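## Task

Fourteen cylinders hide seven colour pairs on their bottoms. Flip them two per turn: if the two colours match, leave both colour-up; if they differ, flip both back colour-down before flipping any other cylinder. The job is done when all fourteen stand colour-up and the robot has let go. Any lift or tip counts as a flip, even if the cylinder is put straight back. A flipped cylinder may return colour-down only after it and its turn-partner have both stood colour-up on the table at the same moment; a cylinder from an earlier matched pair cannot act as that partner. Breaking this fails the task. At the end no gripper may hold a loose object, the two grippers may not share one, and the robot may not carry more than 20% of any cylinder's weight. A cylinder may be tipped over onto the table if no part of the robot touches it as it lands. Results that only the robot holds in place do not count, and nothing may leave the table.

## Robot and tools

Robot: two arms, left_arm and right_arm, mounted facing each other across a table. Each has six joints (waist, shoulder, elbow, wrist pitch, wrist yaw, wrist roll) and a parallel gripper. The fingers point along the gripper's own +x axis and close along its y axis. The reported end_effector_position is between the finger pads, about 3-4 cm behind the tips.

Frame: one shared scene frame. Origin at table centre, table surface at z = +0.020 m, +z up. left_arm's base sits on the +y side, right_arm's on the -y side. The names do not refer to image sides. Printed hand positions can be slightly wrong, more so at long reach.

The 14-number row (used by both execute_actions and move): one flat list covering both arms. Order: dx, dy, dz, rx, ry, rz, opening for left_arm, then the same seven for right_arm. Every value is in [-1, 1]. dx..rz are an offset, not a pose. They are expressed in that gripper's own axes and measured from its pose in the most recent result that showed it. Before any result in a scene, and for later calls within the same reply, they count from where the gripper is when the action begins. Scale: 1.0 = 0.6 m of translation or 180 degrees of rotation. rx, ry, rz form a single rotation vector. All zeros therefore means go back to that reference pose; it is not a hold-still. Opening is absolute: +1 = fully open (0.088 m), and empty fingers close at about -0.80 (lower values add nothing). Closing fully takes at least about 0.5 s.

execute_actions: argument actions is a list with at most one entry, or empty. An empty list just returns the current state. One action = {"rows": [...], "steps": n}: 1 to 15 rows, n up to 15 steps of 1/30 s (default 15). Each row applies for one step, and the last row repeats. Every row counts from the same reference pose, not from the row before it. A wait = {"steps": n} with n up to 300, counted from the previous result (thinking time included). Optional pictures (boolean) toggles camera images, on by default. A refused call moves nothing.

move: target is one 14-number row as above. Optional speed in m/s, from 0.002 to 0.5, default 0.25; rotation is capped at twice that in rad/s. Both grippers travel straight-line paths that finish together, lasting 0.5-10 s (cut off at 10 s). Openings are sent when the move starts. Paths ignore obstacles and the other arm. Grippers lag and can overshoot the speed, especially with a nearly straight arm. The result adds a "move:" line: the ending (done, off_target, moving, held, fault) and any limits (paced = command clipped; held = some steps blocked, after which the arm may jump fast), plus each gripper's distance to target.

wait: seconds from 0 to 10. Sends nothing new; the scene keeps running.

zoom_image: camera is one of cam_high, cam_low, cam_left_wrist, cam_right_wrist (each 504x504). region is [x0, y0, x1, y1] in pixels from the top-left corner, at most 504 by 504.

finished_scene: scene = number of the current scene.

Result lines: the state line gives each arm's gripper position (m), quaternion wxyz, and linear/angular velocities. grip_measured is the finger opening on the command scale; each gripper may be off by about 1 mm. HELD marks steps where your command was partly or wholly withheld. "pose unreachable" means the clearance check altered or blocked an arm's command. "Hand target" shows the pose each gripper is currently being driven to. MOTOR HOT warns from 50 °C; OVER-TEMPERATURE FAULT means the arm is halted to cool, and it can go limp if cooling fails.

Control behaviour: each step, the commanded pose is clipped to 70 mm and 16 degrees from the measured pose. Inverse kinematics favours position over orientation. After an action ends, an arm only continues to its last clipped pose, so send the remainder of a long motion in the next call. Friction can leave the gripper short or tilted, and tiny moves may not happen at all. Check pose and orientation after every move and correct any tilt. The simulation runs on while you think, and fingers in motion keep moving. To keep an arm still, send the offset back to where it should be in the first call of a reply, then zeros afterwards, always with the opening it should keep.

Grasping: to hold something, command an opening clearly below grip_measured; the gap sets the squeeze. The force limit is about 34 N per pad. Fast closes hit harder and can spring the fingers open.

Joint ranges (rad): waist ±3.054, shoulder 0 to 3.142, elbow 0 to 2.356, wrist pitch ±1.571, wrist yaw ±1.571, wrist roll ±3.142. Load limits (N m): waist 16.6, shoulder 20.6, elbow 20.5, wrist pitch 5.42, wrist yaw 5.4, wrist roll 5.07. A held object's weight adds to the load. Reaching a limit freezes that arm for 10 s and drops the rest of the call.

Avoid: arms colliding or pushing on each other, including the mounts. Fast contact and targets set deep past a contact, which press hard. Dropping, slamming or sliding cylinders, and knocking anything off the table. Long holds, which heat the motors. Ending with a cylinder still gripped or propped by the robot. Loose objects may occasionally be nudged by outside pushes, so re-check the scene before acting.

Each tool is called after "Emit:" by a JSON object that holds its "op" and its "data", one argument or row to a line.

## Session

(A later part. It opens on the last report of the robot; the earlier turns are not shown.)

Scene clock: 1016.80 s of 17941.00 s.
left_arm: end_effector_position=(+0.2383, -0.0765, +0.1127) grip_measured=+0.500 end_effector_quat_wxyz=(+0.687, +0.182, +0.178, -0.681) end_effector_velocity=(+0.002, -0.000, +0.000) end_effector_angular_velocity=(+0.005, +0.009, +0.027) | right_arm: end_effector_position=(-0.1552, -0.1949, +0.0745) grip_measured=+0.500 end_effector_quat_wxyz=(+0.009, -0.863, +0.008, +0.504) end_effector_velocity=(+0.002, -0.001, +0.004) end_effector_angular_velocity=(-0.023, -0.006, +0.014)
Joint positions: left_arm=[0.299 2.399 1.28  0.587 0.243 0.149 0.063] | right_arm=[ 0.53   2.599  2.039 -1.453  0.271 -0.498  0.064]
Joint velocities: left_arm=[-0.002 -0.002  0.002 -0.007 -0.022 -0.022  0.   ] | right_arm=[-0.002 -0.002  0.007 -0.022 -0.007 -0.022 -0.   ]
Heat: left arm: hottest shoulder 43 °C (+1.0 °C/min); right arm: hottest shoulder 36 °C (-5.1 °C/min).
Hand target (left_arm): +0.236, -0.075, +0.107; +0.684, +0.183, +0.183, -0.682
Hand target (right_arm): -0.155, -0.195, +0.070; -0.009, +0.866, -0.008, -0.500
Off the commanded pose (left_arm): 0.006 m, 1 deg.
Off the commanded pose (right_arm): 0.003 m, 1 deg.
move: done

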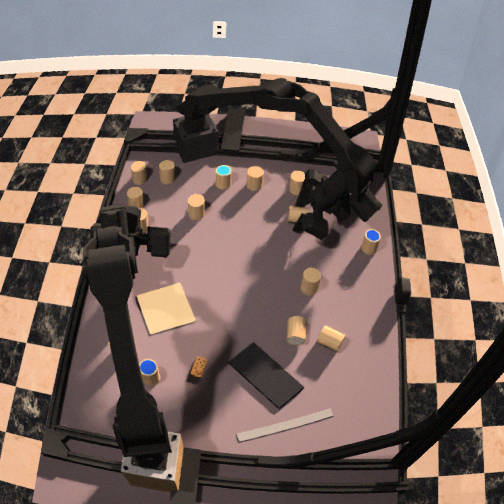

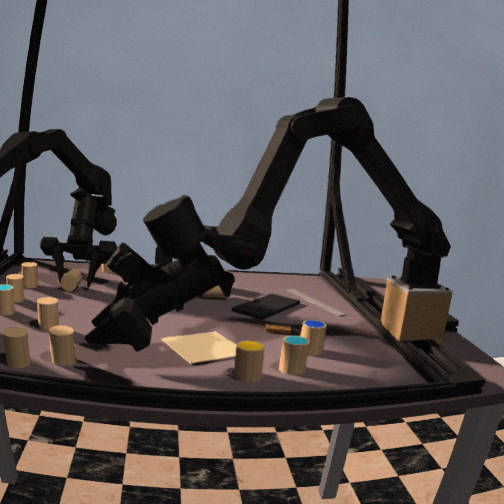

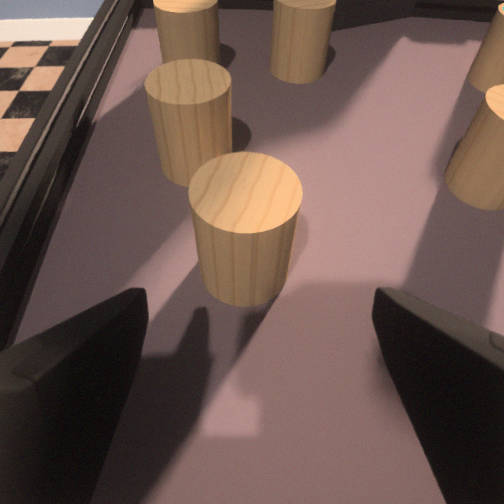

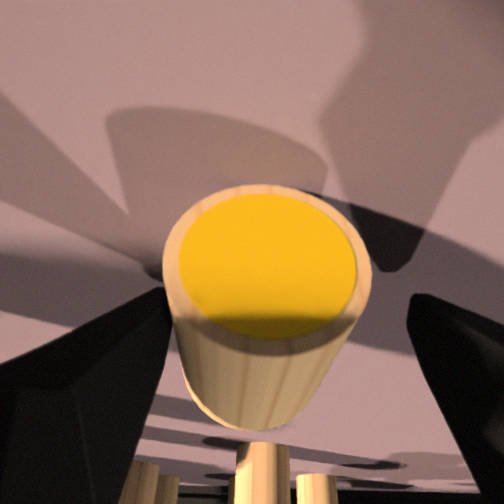

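Emit:
{"op": "execute_actions", "data": {
  "actions": [
    {"rows":[[0,0,0,0,0,0,0.5,0,0.003,0,0,0,0,0.4],[0,0,0,0,0,0,0.5,0,0.003,0,0,0,0,0.35],[0,0,0,0,0,0,0.5,0,0.003,0,0,0,0,0.3],[0,0,0,0,0,0,0.5,0,0.003,0,0,0,0,0.25],[0,0,0,0,0,0,0.5,0,0.003,0,0,0,0,0.2],[0,0,0,0,0,0,0.5,0,0.003,0,0,0,0,0.1],[0,0,0,0,0,0,0.5,0,0.003,0,0,0,0,0.0],[0,0,0,0,0,0,0.5,0,0.003,0,0,0,0,-0.1],[0,0,0,0,0,0,0.5,0,0.003,0,0,0,0,-0.3]],"steps":15}
  ],
  "pictures": false
}}

Emit:
{"op": "move", "data": {
  "target": [0.12,0.007,-0.007,0,0,0,0.5,-0.179,0.05,0.176,0,-0.497,0,-0.3],
  "speed": 0.35
}}

Scene clock: 1031.70 s of 17941.00 s.
left_arm: end_effector_position=(+0.2382, -0.0764, +0.1123) grip_measured=+0.500 end_effector_quat_wxyz=(+0.687, +0.182, +0.179, -0.681) end_effector_velocity=(+0.002, +0.001, +0.001) end_effector_angular_velocity=(+0.006, -0.016, +0.013) | right_arm: end_effector_position=(-0.1556, -0.1950, +0.0738) grip_measured=+0.001 end_effector_quat_wxyz=(+0.010, -0.863, +0.007, +0.504) end_effector_velocity=(+0.003, -0.004, +0.002) end_effector_angular_velocity=(-0.014, -0.015, -0.007)
Joint positions: left_arm=[0.299 2.399 1.279 0.588 0.243 0.148 0.063] | right_arm=[ 0.531  2.601  2.04  -1.451  0.272 -0.497  0.039]
Joint velocities: left_arm=[-0.002 -0.007 -0.002 -0.007 -0.022  0.007 -0.   ] | right_arm=[ 0.002 -0.002 -0.002 -0.022 -0.007  0.007 -0.   ]
Heat: left arm: hottest shoulder 44 °C (+1.0 °C/min); right arm: hottest shoulder 38 °C (-2.0 °C/min).
Hand target (left_arm): +0.238, -0.076, +0.113; +0.687, +0.182, +0.179, -0.681
Hand target (right_arm): -0.155, -0.197, +0.074; -0.009, +0.864, -0.008, -0.504
Off the commanded pose (left_arm): 0.000 m, 0 deg.
Off the commanded pose (right_arm): 0.002 m, 0 deg.
Steps of this call (steps 1 to 90: nothing new was sent; then 11.40 s passed at rest; steps 91 to 105: all 15 steps of this action). Readings (end_effector_position):
91: left_arm (+0.2382, -0.0764, +0.1123) | right_arm (-0.1550, -0.1951, +0.0740)
92: left_arm (+0.2382, -0.0764, +0.1123) | right_arm (-0.1550, -0.1951, +0.0740)
94: left_arm (+0.2382, -0.0764, +0.1123) | right_arm (-0.1551, -0.1951, +0.0740)
98: left_arm (+0.2382, -0.0764, +0.1123) | right_arm (-0.1556, -0.1952, +0.0738)
105: the state above

Scene clock: 1034.67 s of 17941.00 s.
left_arm: end_effector_position=(+0.2440, -0.1344, +0.0745) grip_measured=+0.500 end_effector_quat_wxyz=(+0.686, +0.182, +0.179, -0.681) end_effector_velocity=(+0.002, -0.000, +0.001) end_effector_angular_velocity=(+0.005, -0.004, +0.020) | right_arm: end_effector_position=(-0.3021, -0.2207, +0.1220) grip_measured=+0.001 end_effector_quat_wxyz=(+0.009, -0.255, -0.006, +0.967) end_effector_velocity=(-0.002, +0.004, +0.004) end_effector_angular_velocity=(+0.015, +0.024, -0.012)
Joint positions: left_arm=[0.277 2.655 1.634 0.49  0.224 0.137 0.063] | right_arm=[ 0.511  2.184  1.081  0.508 -0.496 -0.33   0.039]
Joint velocities: left_arm=[-0.002 -0.002  0.002 -0.007 -0.022 -0.007 -0.   ] | right_arm=[-0.002  0.002 -0.002  0.037  0.007  0.007  0.   ]
Heat: left arm: hottest shoulder 44 °C (+2.0 °C/min); right arm: hottest shoulder 39 °C (+0.0 °C/min).
Hand target (left_arm): +0.243, -0.136, +0.073; +0.687, +0.182, +0.179, -0.681
Hand target (right_arm): -0.301, -0.224, +0.116; +0.006, -0.259, -0.001, +0.966
Off the commanded pose (left_arm): 0.003 m, 0 deg.
Off the commanded pose (right_arm): 0.007 m, 1 deg.
move: done

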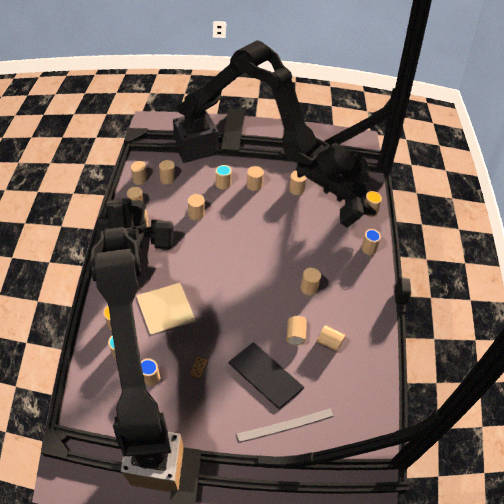

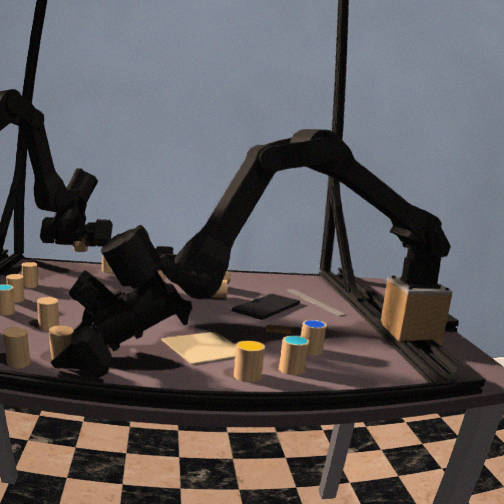

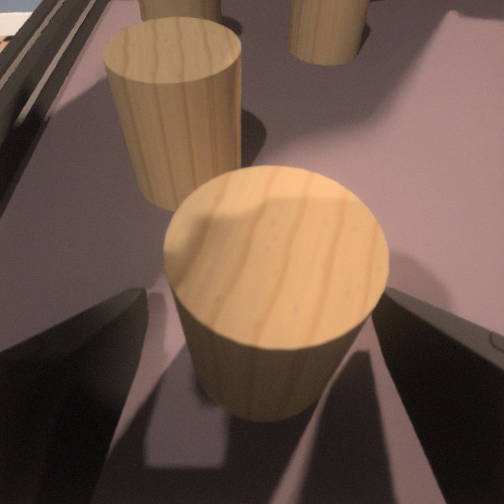

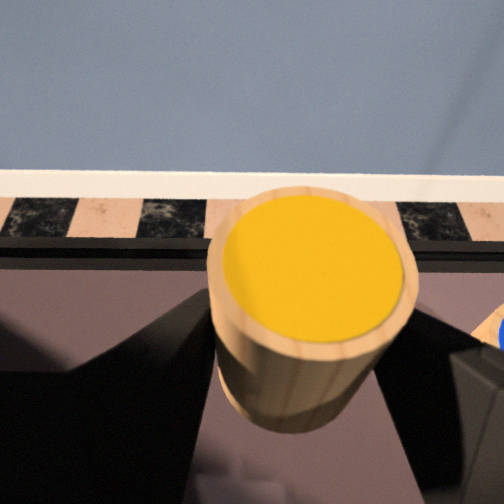

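Emit:
{"op": "move", "data": {
  "target": [0,0,0,0,0,0,0.5,0.03,0,-0.052,0.004,0.004,0,-0.3],
  "speed": 0.15
}}

Emit:
{"op": "move", "data": {
  "target": [0,0,0,0,0,0,0.5,0.024,0,-0.041,0,0.002,0,-0.3],
  "speed": 0.04
}}

Scene clock: 1040.07 s of 17941.00 s.
left_arm: end_effector_position=(+0.2438, -0.1345, +0.0742) grip_measured=+0.500 end_effector_quat_wxyz=(+0.686, +0.182, +0.179, -0.681) end_effector_velocity=(-0.001, +0.004, -0.004) end_effector_angular_velocity=(+0.017, +0.020, +0.015) | right_arm: end_effector_position=(-0.3015, -0.2209, +0.0885) grip_measured=+0.001 end_effector_quat_wxyz=(+0.010, -0.260, -0.001, +0.966) end_effector_velocity=(-0.002, +0.001, +0.006) end_effector_angular_velocity=(-0.000, +0.017, -0.000)
Joint positions: left_arm=[0.277 2.655 1.635 0.489 0.223 0.137 0.063] | right_arm=[ 0.511  2.282  1.081  0.594 -0.494 -0.326  0.039]
Joint velocities: left_arm=[-0.002 -0.002 -0.012 -0.007 -0.007 -0.022 -0.   ] | right_arm=[-0.002 -0.007  0.002  0.007 -0.007  0.007  0.   ]
Heat: left arm: hottest shoulder 45 °C (+3.0 °C/min); right arm: hottest shoulder 39 °C (+0.0 °C/min).
Hand target (left_arm): +0.244, -0.134, +0.075; +0.686, +0.182, +0.179, -0.681
Hand target (right_arm): -0.302, -0.220, +0.086; +0.011, -0.261, +0.000, +0.965
Off the commanded pose (left_arm): 0.000 m, 0 deg.
Off the commanded pose (right_arm): 0.003 m, 0 deg.
move: done

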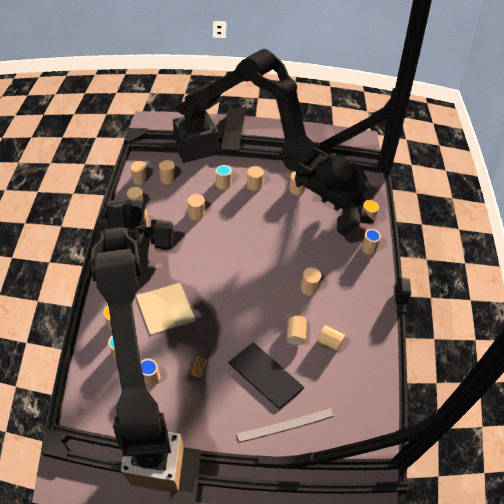

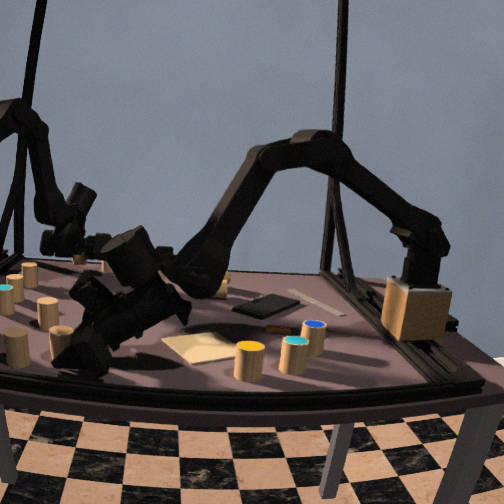

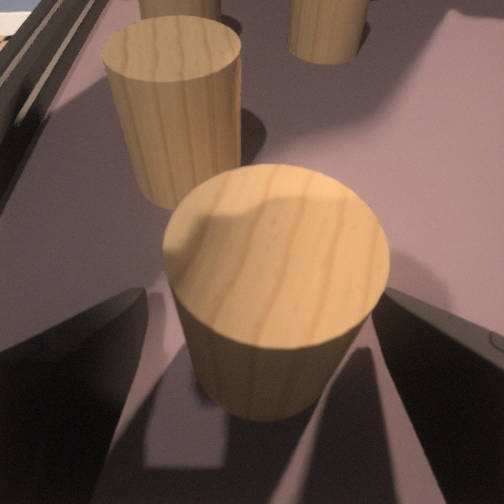

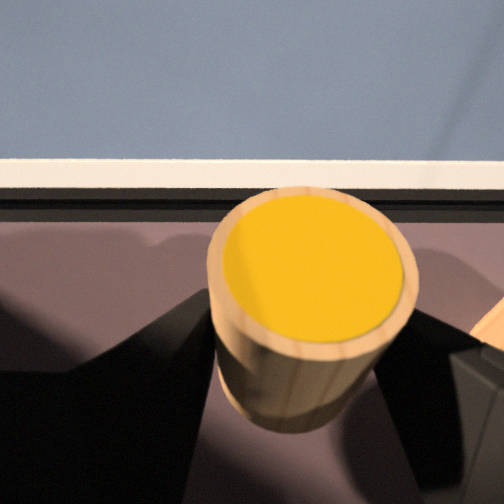

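Scene clock: 1041.00 s of 17941.00 s.
left_arm: end_effector_position=(+0.2438, -0.1345, +0.0742) grip_measured=+0.500 end_effector_quat_wxyz=(+0.686, +0.182, +0.179, -0.681) end_effector_velocity=(+0.001, -0.000, -0.002) end_effector_angular_velocity=(+0.002, -0.012, +0.028) | right_arm: end_effector_position=(-0.3023, -0.2203, +0.0703) grip_measured=+0.001 end_effector_quat_wxyz=(+0.010, -0.256, -0.005, +0.967) end_effector_velocity=(-0.000, -0.002, -0.001) end_effector_angular_velocity=(-0.001, -0.004, +0.012)
Joint positions: left_arm=[0.277 2.655 1.635 0.489 0.223 0.137 0.063] | right_arm=[ 0.511  2.348  1.085  0.667 -0.494 -0.328  0.039]
Joint velocities: left_arm=[-0.007  0.002 -0.002  0.007 -0.037 -0.007 -0.001] | right_arm=[ 0.002  0.002  0.002 -0.007 -0.007 -0.007 -0.   ]
Heat: left arm: hottest shoulder 45 °C (+3.0 °C/min); right arm: hottest shoulder 39 °C (+0.0 °C/min).
Hand target (left_arm): +0.244, -0.135, +0.074; +0.686, +0.182, +0.179, -0.681
Hand target (right_arm): -0.301, -0.221, +0.060; +0.010, -0.263, -0.001, +0.965
Off the commanded pose (left_arm): 0.000 m, 0 deg.
Off the commanded pose (right_arm): 0.010 m, 1 deg.
move: off_target (right_arm)

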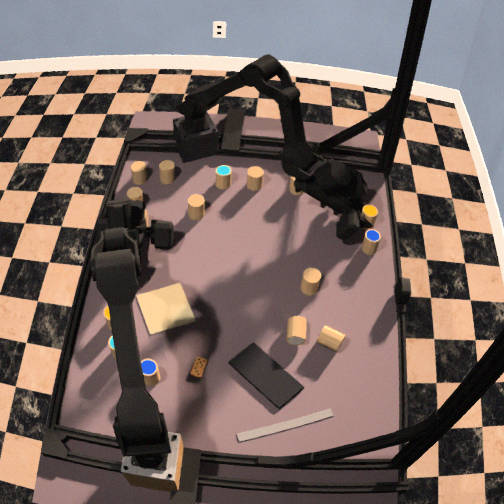

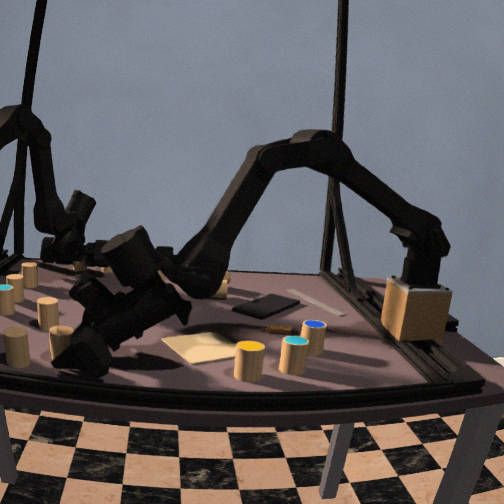

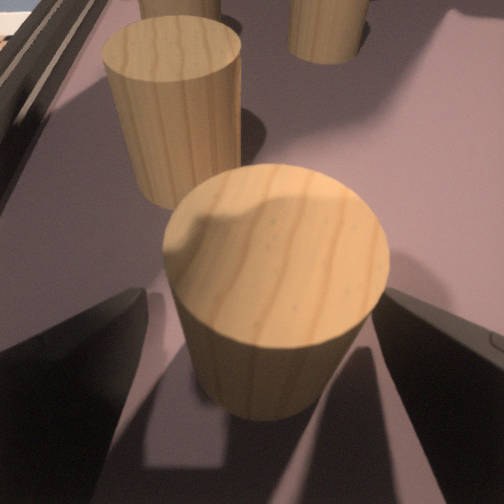

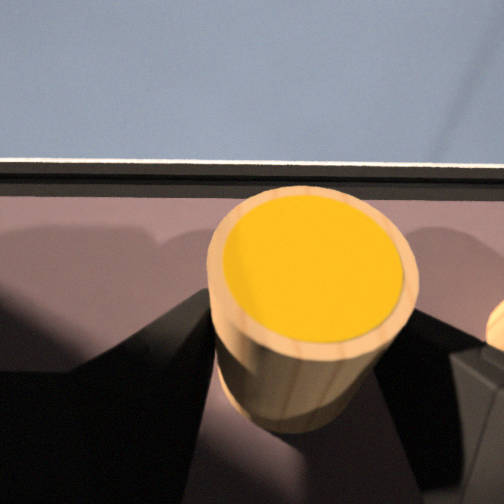

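Emit:
{"op": "execute_actions", "data": {
  "actions": [
    {"rows":[[0,0,0,0,0,0,0.5,0,0,0,0,0,0,0.35]],"steps":10}
  ],
  "pictures": false
}}

Emit:
{"op": "move", "data": {
  "target": [0,0,0,0,0,0,0.2,-0.12,0,0.075,0,0,0,0.35],
  "speed": 0.2
}}

Emit:
{"op": "execute_actions", "data": {
  "actions": [
    {"rows":[[0,0,0,0,0,0,0.1,0,0,0,0,0,0,0.5],[0,0,0,0,0,0,0.0,0,0,0,0,0,0,0.5],[0,0,0,0,0,0,-0.1,0,0,0,0,0,0,0.5],[0,0,0,0,0,0,-0.3,0,0,0,0,0,0,0.5]],"steps":11}
  ],
  "pictures": false
}}

Emit:
{"op": "move", "data": {
  "target": [-0.167,0,0.02,0,0,0,-0.3,0,0,0,0,0,0,0.5],
  "speed": 0.25
}}

Emit:
{"op": "move", "data": {
  "target": [-0.2125,-0.375,-0.178,0,0.497,0,-0.3,-0.253,0.15,-0.136,0,0.497,0,0.5],
  "speed": 0.35
}}

Scene clock: 1052.43 s of 17941.00 s.
left_arm: end_effector_position=(+0.2438, -0.1342, +0.0735) grip_measured=+0.500 end_effector_quat_wxyz=(+0.686, +0.183, +0.180, -0.681) end_effector_velocity=(+0.001, +0.003, -0.004) end_effector_angular_velocity=(+0.024, +0.001, +0.020) | right_arm: end_effector_position=(-0.3025, -0.2205, +0.0695) grip_measured=+0.334 end_effector_quat_wxyz=(+0.010, -0.256, -0.004, +0.967) end_effector_velocity=(+0.004, +0.000, -0.004) end_effector_angular_velocity=(-0.007, -0.012, +0.002)
Joint positions: left_arm=[0.277 2.656 1.635 0.489 0.223 0.137 0.063] | right_arm=[ 0.511  2.35   1.086  0.666 -0.495 -0.328  0.055]
Joint velocities: left_arm=[-0.002 -0.002 -0.002 -0.022 -0.022 -0.007 -0.   ] | right_arm=[-0.007  0.002 -0.007 -0.007 -0.007 -0.007  0.009]
Heat: left arm: hottest shoulder 47 °C (+6.1 °C/min); right arm: hottest shoulder 38 °C (+0.0 °C/min).
Hand target (left_arm): +0.244, -0.134, +0.074; +0.686, +0.182, +0.179, -0.681
Hand target (right_arm): -0.302, -0.220, +0.070; +0.010, -0.255, -0.005, +0.967
Off the commanded pose (left_arm): 0.001 m, 0 deg.
Off the commanded pose (right_arm): 0.001 m, 0 deg.
Steps of this call (steps 1 to 333: nothing new was sent; steps 334 to 343: all 10 steps of this action). Readings (end_effector_position):
334: left_arm (+0.2438, -0.1342, +0.0735) | right_arm (-0.3028, -0.2202, +0.0701)
335: left_arm (+0.2438, -0.1342, +0.0735) | right_arm (-0.3028, -0.2202, +0.0702)
337: left_arm (+0.2438, -0.1342, +0.0735) | right_arm (-0.3026, -0.2204, +0.0698)
341: left_arm (+0.2438, -0.1342, +0.0735) | right_arm (-0.3025, -0.2204, +0.0696)
343: the state above

Scene clock: 1053.70 s of 17941.00 s.
left_arm: end_effector_position=(+0.2438, -0.1342, +0.0735) grip_measured=+0.200 end_effector_quat_wxyz=(+0.686, +0.183, +0.180, -0.681) end_effector_velocity=(-0.001, +0.001, +0.000) end_effector_angular_velocity=(+0.008, +0.005, +0.007) | right_arm: end_effector_position=(-0.2642, -0.2220, +0.1394) grip_measured=+0.350 end_effector_quat_wxyz=(+0.010, -0.260, -0.002, +0.966) end_effector_velocity=(+0.001, -0.001, -0.001) end_effector_angular_velocity=(+0.011, -0.004, +0.015)
Joint positions: left_arm=[0.277 2.656 1.635 0.489 0.223 0.137 0.049] | right_arm=[ 0.456  2.045  0.951  0.47  -0.538 -0.364  0.056]
Joint velocities: left_arm=[-0.002 -0.007 -0.007 -0.007 -0.007 -0.007 -0.   ] | right_arm=[-0.002 -0.002 -0.002 -0.007 -0.007 -0.022  0.   ]
Heat: left arm: hottest shoulder 47 °C (+6.1 °C/min); right arm: hottest shoulder 39 °C (+1.0 °C/min).
Hand target (left_arm): +0.244, -0.134, +0.074; +0.686, +0.183, +0.180, -0.681
Hand target (right_arm): -0.263, -0.223, +0.145; +0.010, -0.256, -0.005, +0.967
Off the commanded pose (left_arm): 0.000 m, 0 deg.
Off the commanded pose (right_arm): 0.005 m, 1 deg.
move: done

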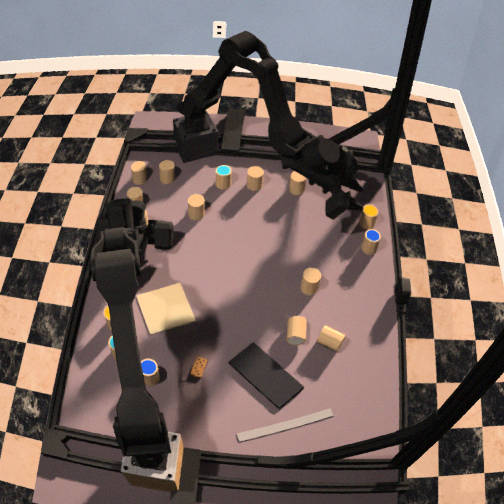

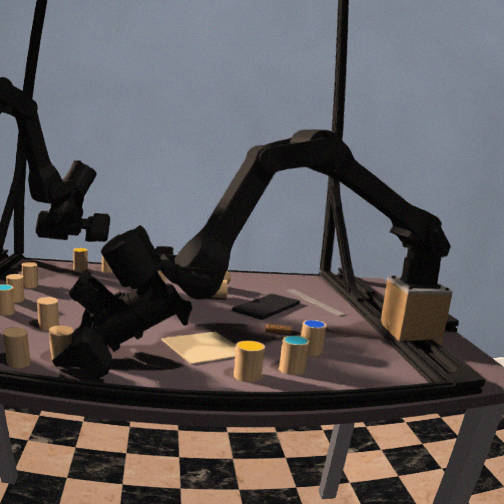

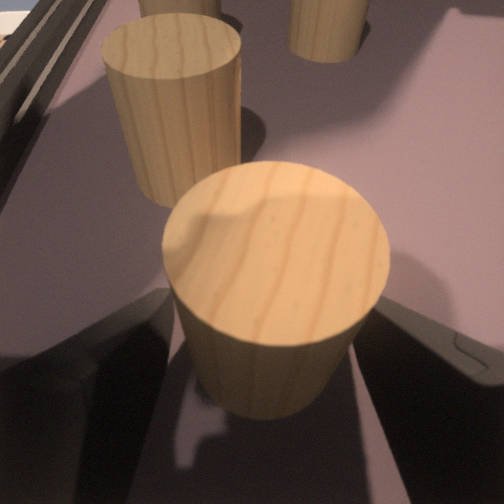

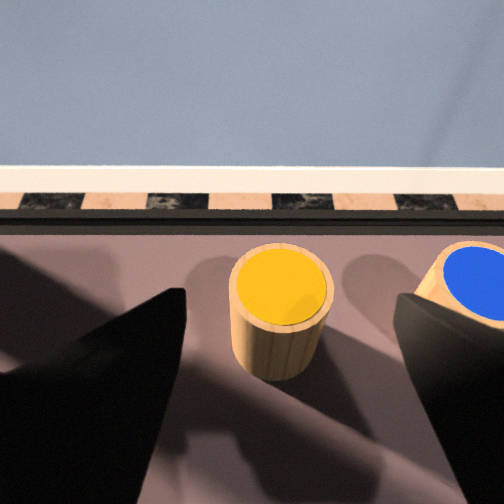

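Scene clock: 1054.07 s of 17941.00 s.
left_arm: end_effector_position=(+0.2437, -0.1343, +0.0735) grip_measured=+0.011 end_effector_quat_wxyz=(+0.686, +0.183, +0.180, -0.681) end_effector_velocity=(-0.003, +0.001, -0.001) end_effector_angular_velocity=(+0.006, +0.012, -0.005) | right_arm: end_effector_position=(-0.2642, -0.2220, +0.1394) grip_measured=+0.497 end_effector_quat_wxyz=(+0.010, -0.260, -0.002, +0.966) end_effector_velocity=(+0.003, -0.002, -0.005) end_effector_angular_velocity=(-0.013, -0.019, +0.007)
Joint positions: left_arm=[0.277 2.656 1.635 0.489 0.224 0.137 0.04 ] | right_arm=[ 0.456  2.045  0.951  0.47  -0.538 -0.364  0.063]
Joint velocities: left_arm=[-0.002 -0.002 -0.002 -0.007  0.007 -0.007  0.   ] | right_arm=[-0.002  0.002 -0.002 -0.022 -0.007 -0.007  0.002]
Heat: left arm: hottest shoulder 48 °C (+7.0 °C/min); right arm: hottest shoulder 39 °C (+1.0 °C/min).
Hand target (left_arm): +0.244, -0.134, +0.074; +0.686, +0.183, +0.180, -0.681
Hand target (right_arm): -0.264, -0.222, +0.139; +0.010, -0.260, -0.002, +0.966
Off the commanded pose (left_arm): 0.000 m, 0 deg.
Off the commanded pose (right_arm): 0.000 m, 0 deg.
Steps of this call (steps 1 to 11: all 11 steps of this action). Readings (end_effector_position):
1: left_arm (+0.2438, -0.1342, +0.0735) | right_arm (-0.2642, -0.2220, +0.1394)
2: left_arm (+0.2438, -0.1342, +0.0735) | right_arm (-0.2642, -0.2220, +0.1394)
4: left_arm (+0.2437, -0.1343, +0.0735) | right_arm (-0.2642, -0.2220, +0.1394)
8: left_arm (+0.2437, -0.1343, +0.0736) | right_arm (-0.2642, -0.2220, +0.1394)
11: the state above

Scene clock: 1055.33 s of 17941.00 s.
left_arm: end_effector_position=(+0.2427, -0.0534, +0.1264) grip_measured=+0.011 end_effector_quat_wxyz=(+0.685, +0.186, +0.186, -0.679) end_effector_velocity=(-0.003, +0.002, +0.000) end_effector_angular_velocity=(+0.006, +0.012, -0.005) | right_arm: end_effector_position=(-0.2642, -0.2220, +0.1393) grip_measured=+0.500 end_effector_quat_wxyz=(+0.010, -0.260, -0.002, +0.966) end_effector_velocity=(+0.002, +0.001, -0.001) end_effector_angular_velocity=(-0.007, -0.008, -0.012)
Joint positions: left_arm=[0.325 2.303 1.18  0.569 0.263 0.161 0.04 ] | right_arm=[ 0.456  2.046  0.951  0.47  -0.538 -0.364  0.064]
Joint velocities: left_arm=[-0.002 -0.007 -0.007 -0.007  0.007 -0.007 -0.   ] | right_arm=[-0.002 -0.002 -0.002 -0.007  0.007  0.007 -0.   ]
Heat: left arm: hottest shoulder 48 °C (+7.0 °C/min); right arm: hottest shoulder 39 °C (+1.0 °C/min).
Hand target (left_arm): +0.243, -0.054, +0.134; +0.686, +0.183, +0.179, -0.681
Hand target (right_arm): -0.264, -0.222, +0.139; +0.010, -0.260, -0.002, +0.966
Off the commanded pose (left_arm): 0.007 m, 1 deg.
Off the commanded pose (right_arm): 0.000 m, 0 deg.
move: done

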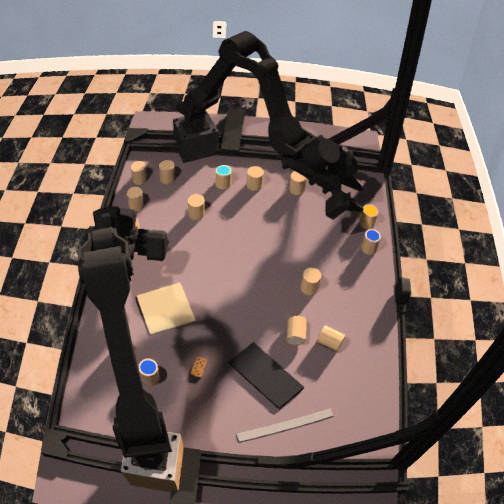

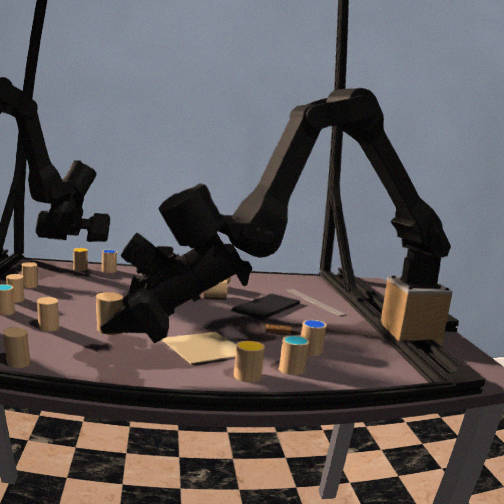

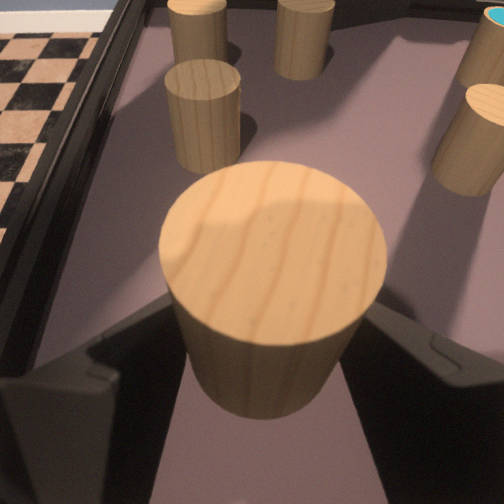

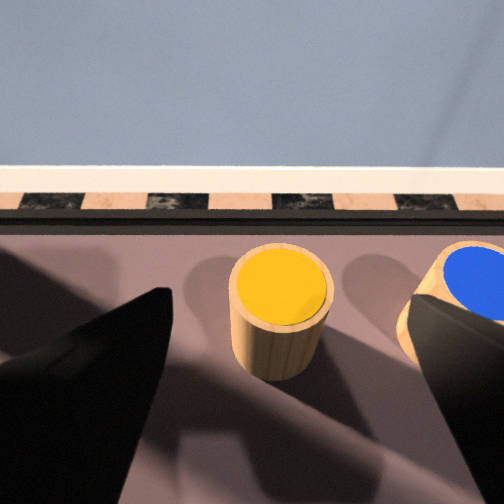

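Scene clock: 1058.03 s of 17941.00 s.
left_arm: end_effector_position=(+0.0150, +0.1105, +0.0989) grip_measured=+0.011 end_effector_quat_wxyz=(+0.355, +0.610, +0.614, -0.353) end_effector_velocity=(-0.003, -0.003, +0.007) end_effector_angular_velocity=(-0.006, +0.004, +0.007) | right_arm: end_effector_position=(-0.0925, -0.3169, +0.1445) grip_measured=+0.500 end_effector_quat_wxyz=(+0.012, -0.862, +0.012, +0.506) end_effector_velocity=(+0.003, -0.002, +0.003) end_effector_angular_velocity=(-0.023, -0.013, +0.013)
Joint positions: left_arm=[-0.211  2.575  1.97  -1.476  0.113 -0.197  0.04 ] | right_arm=[ 0.723  2.068  1.394 -1.378  0.178 -0.312  0.064]
Joint velocities: left_arm=[-0.002 -0.002  0.027 -0.022  0.007 -0.007 -0.   ] | right_arm=[-0.002 -0.002  0.002 -0.022 -0.007 -0.022 -0.   ]
Heat: left arm: hottest shoulder 48 °C (+7.0 °C/min); right arm: hottest shoulder 39 °C (+1.0 °C/min).
Hand target (left_arm): +0.015, +0.109, +0.098; +0.355, +0.608, +0.616, -0.352
Hand target (right_arm): -0.094, -0.316, +0.143; -0.012, +0.864, -0.011, -0.503
Off the commanded pose (left_arm): 0.002 m, 0 deg.
Off the commanded pose (right_arm): 0.002 m, 1 deg.
move: done

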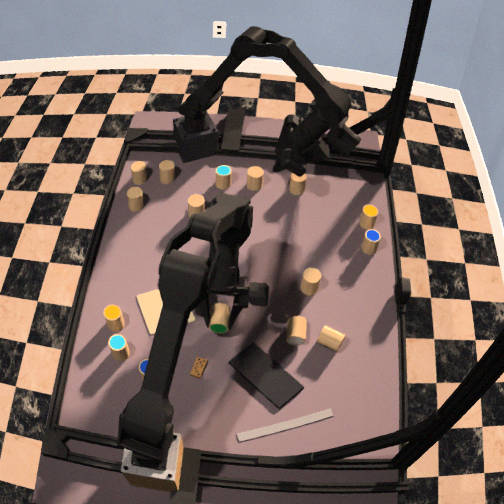

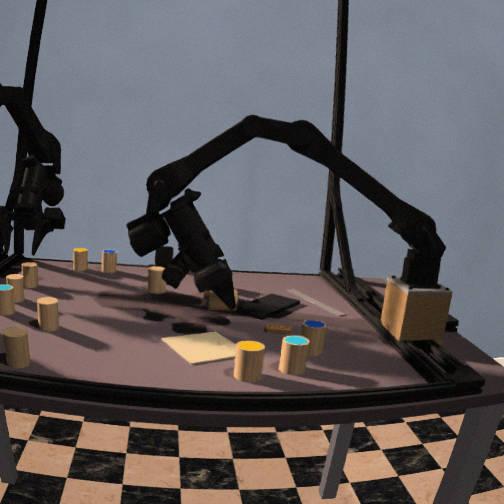

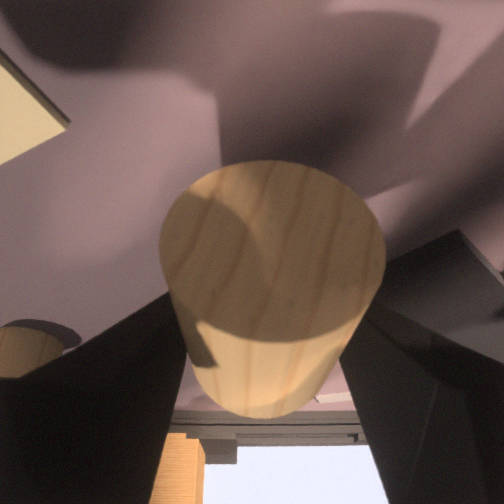

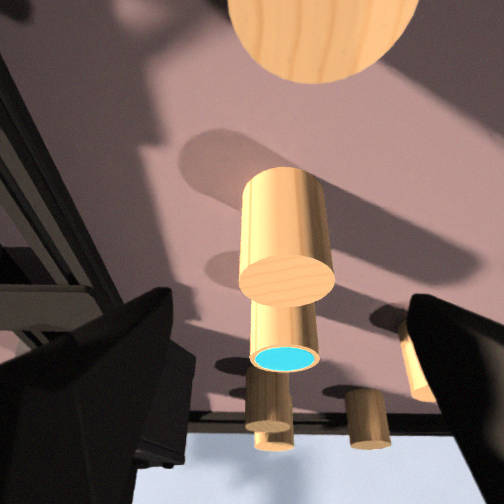

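Emit:
{"op": "move", "data": {
  "target": [0.047,0,0.027,0,0.002,0,-0.3,0,0,0,0,0,0,0.5],
  "speed": 0.045
}}

Emit:
{"op": "execute_actions", "data": {
  "actions": [
    {"rows":[[0,0,0,0,0,0,0.5,0,0,0,0,0,0,0.5]],"steps":10}
  ],
  "pictures": false
}}

Emit:
{"op": "move", "data": {
  "target": [0.049,0,-0.015,0,-0.496,0,0.5,0.016,-0.41,0.087,0.3255,-0.4535,-0.0872,0.5],
  "speed": 0.38
}}

Scene clock: 1073.73 s of 17941.00 s.
left_arm: end_effector_position=(+0.0146, +0.1081, +0.0722) grip_measured=+0.011 end_effector_quat_wxyz=(+0.356, +0.608, +0.614, -0.355) end_effector_velocity=(+0.001, +0.002, +0.001) end_effector_angular_velocity=(+0.006, -0.011, +0.000) | right_arm: end_effector_position=(-0.0927, -0.3168, +0.1443) grip_measured=+0.500 end_effector_quat_wxyz=(+0.012, -0.863, +0.012, +0.505) end_effector_velocity=(+0.002, -0.001, +0.001) end_effector_angular_velocity=(-0.005, -0.004, -0.012)
Joint positions: left_arm=[-0.21   2.629  1.964 -1.411  0.114 -0.197  0.04 ] | right_arm=[ 0.724  2.07   1.396 -1.379  0.179 -0.311  0.064]
Joint velocities: left_arm=[-0.002 -0.002 -0.002 -0.007 -0.007 -0.007  0.   ] | right_arm=[-0.002 -0.002 -0.002 -0.007 -0.007  0.007  0.   ]
Heat: left arm: hottest shoulder 47 °C (+5.1 °C/min); right arm: hottest shoulder 38 °C (+2.0 °C/min).
Hand target (left_arm): +0.015, +0.111, +0.066; +0.353, +0.611, +0.616, -0.351
Hand target (right_arm): -0.093, -0.317, +0.145; -0.012, +0.862, -0.012, -0.506
Off the commanded pose (left_arm): 0.006 m, 1 deg.
Off the commanded pose (right_arm): 0.000 m, 0 deg.
move: done

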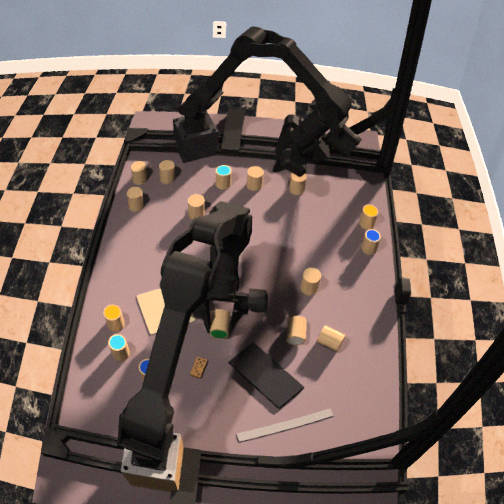

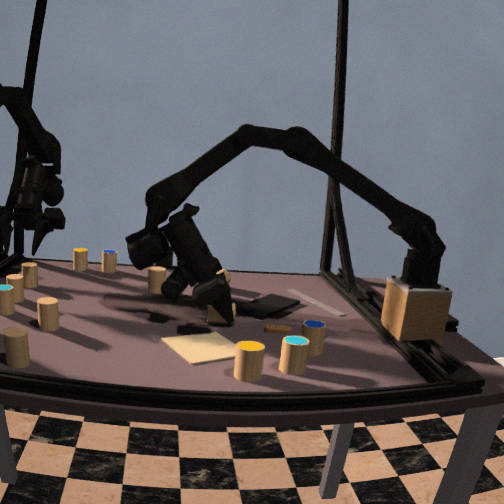

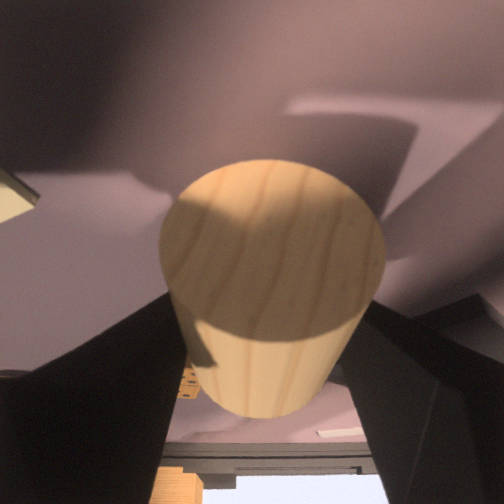

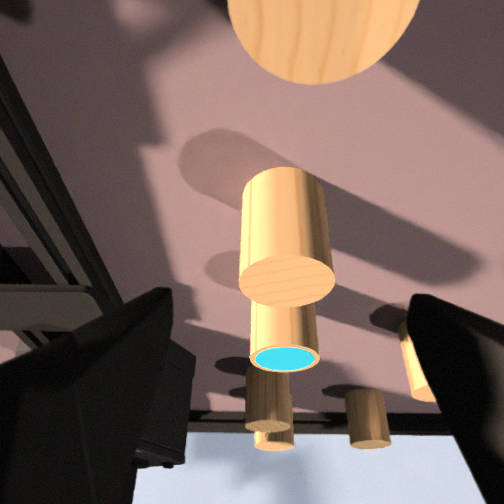

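Scene clock: 1074.07 s of 17941.00 s.
left_arm: end_effector_position=(+0.0145, +0.1079, +0.0721) grip_measured=+0.480 end_effector_quat_wxyz=(+0.356, +0.608, +0.614, -0.355) end_effector_velocity=(+0.003, +0.001, +0.001) end_effector_angular_velocity=(+0.003, -0.024, -0.007) | right_arm: end_effector_position=(-0.0927, -0.3168, +0.1443) grip_measured=+0.500 end_effector_quat_wxyz=(+0.012, -0.863, +0.012, +0.505) end_effector_velocity=(+0.003, +0.001, -0.000) end_effector_angular_velocity=(-0.002, -0.014, +0.007)
Joint positions: left_arm=[-0.21   2.629  1.964 -1.41   0.114 -0.197  0.063] | right_arm=[ 0.724  2.07   1.396 -1.379  0.179 -0.311  0.064]
Joint velocities: left_arm=[-0.002 -0.002 -0.002 -0.007 -0.022 -0.007  0.009] | right_arm=[-0.002  0.002 -0.002 -0.007  0.007 -0.007 -0.   ]
Heat: left arm: hottest shoulder 48 °C (+6.0 °C/min); right arm: hottest shoulder 38 °C (+2.0 °C/min).
Hand target (left_arm): +0.015, +0.108, +0.072; +0.356, +0.608, +0.614, -0.355
Hand target (right_arm): -0.093, -0.317, +0.144; -0.012, +0.863, -0.012, -0.505
Off the commanded pose (left_arm): 0.000 m, 0 deg.
Off the commanded pose (right_arm): 0.000 m, 0 deg.
Steps of this call (steps 1 to 10: all 10 steps of this action). Readings (end_effector_position):
1: left_arm (+0.0146, +0.1081, +0.0722) | right_arm (-0.0927, -0.3168, +0.1443)
2: left_arm (+0.0146, +0.1081, +0.0722) | right_arm (-0.0927, -0.3168, +0.1443)
4: left_arm (+0.0145, +0.1079, +0.0721) | right_arm (-0.0927, -0.3168, +0.1443)
8: left_arm (+0.0145, +0.1079, +0.0721) | right_arm (-0.0927, -0.3168, +0.1443)
10: the state above

Scene clock: 1077.23 s of 17941.00 s.
left_arm: end_effector_position=(+0.0133, +0.1280, +0.0529) grip_measured=+0.500 end_effector_quat_wxyz=(+0.684, +0.179, +0.189, -0.682) end_effector_velocity=(-0.004, +0.000, +0.000) end_effector_angular_velocity=(-0.006, +0.022, -0.017) | right_arm: end_effector_position=(-0.1297, -0.0676, +0.1211) grip_measured=+0.500 end_effector_quat_wxyz=(+0.455, -0.221, +0.116, +0.855) end_effector_velocity=(+0.000, -0.000, -0.001) end_effector_angular_velocity=(+0.003, -0.001, +0.008)
Joint positions: left_arm=[-0.429  2.406  0.44   1.396 -0.374 -0.245  0.063] | right_arm=[0.201 2.076 0.821 0.75  0.058 0.029 0.064]
Joint velocities: left_arm=[-0.002  0.007 -0.002  0.022  0.022 -0.007 -0.   ] | right_arm=[-0.002  0.002 -0.002  0.007 -0.007 -0.007 -0.   ]
Heat: left arm: hottest shoulder 47 °C (+4.0 °C/min); right arm: hottest shoulder 38 °C (+1.0 °C/min).
Hand target (left_arm): +0.014, +0.130, +0.051; +0.683, +0.182, +0.188, -0.682
Hand target (right_arm): -0.127, -0.069, +0.114; +0.456, -0.226, +0.120, +0.852
Off the commanded pose (left_arm): 0.003 m, 1 deg.
Off the commanded pose (right_arm): 0.010 m, 1 deg.
move: off_target (right_arm)

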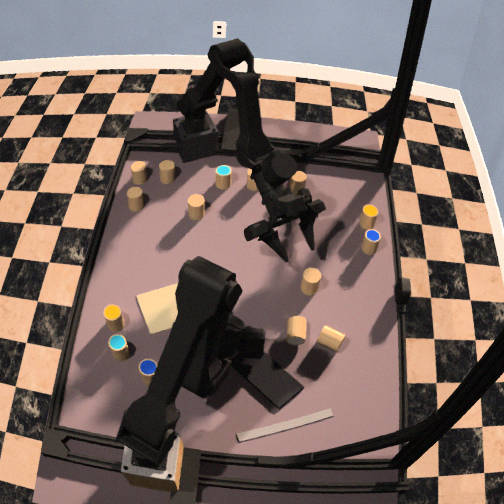

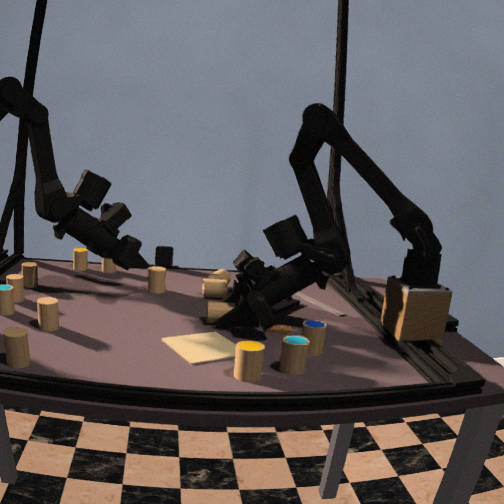

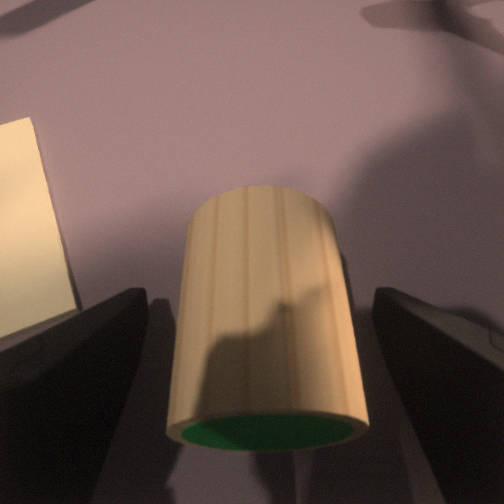

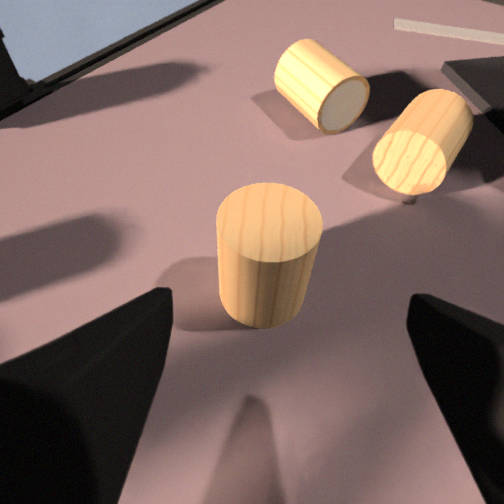

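Emit:
{"op": "move", "data": {
  "target": [0.004,0,0,0,0,0,0.1,0.129,0.008,-0.03,0,0.005,0,0.5],
  "speed": 0.1
}}

Scene clock: 1083.43 s of 17941.00 s.
left_arm: end_effector_position=(+0.0128, +0.1268, +0.0528) grip_measured=+0.100 end_effector_quat_wxyz=(+0.684, +0.178, +0.188, -0.682) end_effector_velocity=(+0.002, +0.004, -0.005) end_effector_angular_velocity=(+0.023, -0.009, +0.007) | right_arm: end_effector_position=(-0.1647, -0.0220, +0.0718) grip_measured=+0.500 end_effector_quat_wxyz=(+0.455, -0.225, +0.119, +0.853) end_effector_velocity=(+0.002, -0.003, -0.003) end_effector_angular_velocity=(-0.009, -0.026, +0.015)
Joint positions: left_arm=[-0.428  2.407  0.445  1.395 -0.374 -0.245  0.044] | right_arm=[0.2   2.365 1.101 0.748 0.058 0.03  0.064]
Joint velocities: left_arm=[-0.002  0.002 -0.002 -0.022 -0.007 -0.007 -0.   ] | right_arm=[-0.002 -0.007 -0.007 -0.022 -0.007 -0.022 -0.   ]
Heat: left arm: hottest shoulder 46 °C (+3.0 °C/min); right arm: hottest shoulder 38 °C (+1.0 °C/min).
Hand target (left_arm): +0.013, +0.126, +0.052; +0.684, +0.179, +0.189, -0.682
Hand target (right_arm): -0.166, -0.021, +0.068; +0.454, -0.227, +0.120, +0.853
Off the commanded pose (left_arm): 0.002 m, 0 deg.
Off the commanded pose (right_arm): 0.004 m, 0 deg.
After step 90, 1.90 s passed at rest.
move: done

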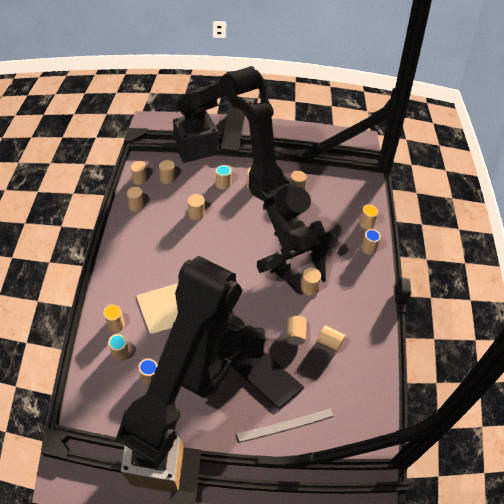

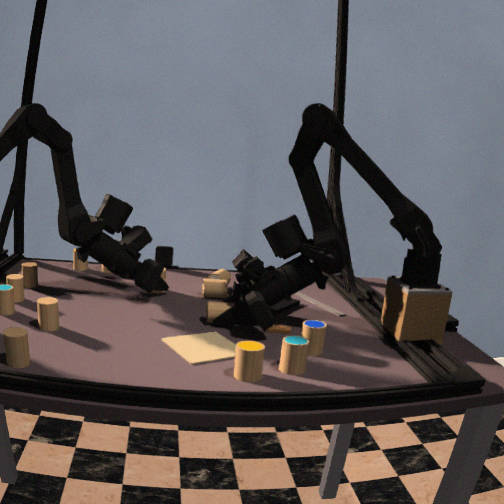

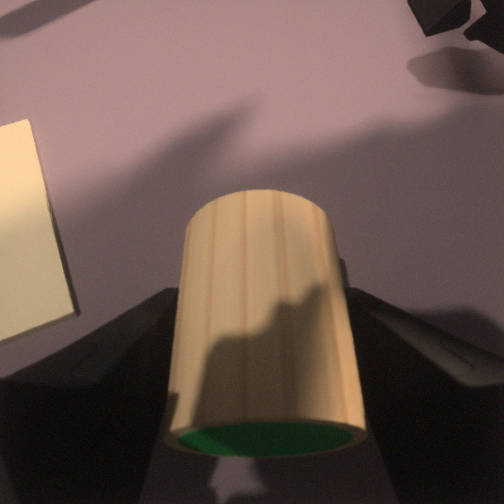

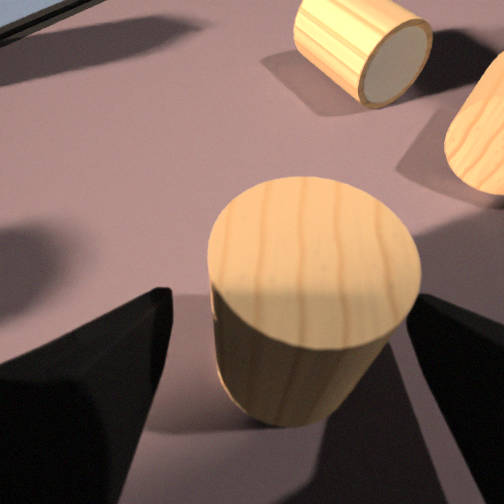

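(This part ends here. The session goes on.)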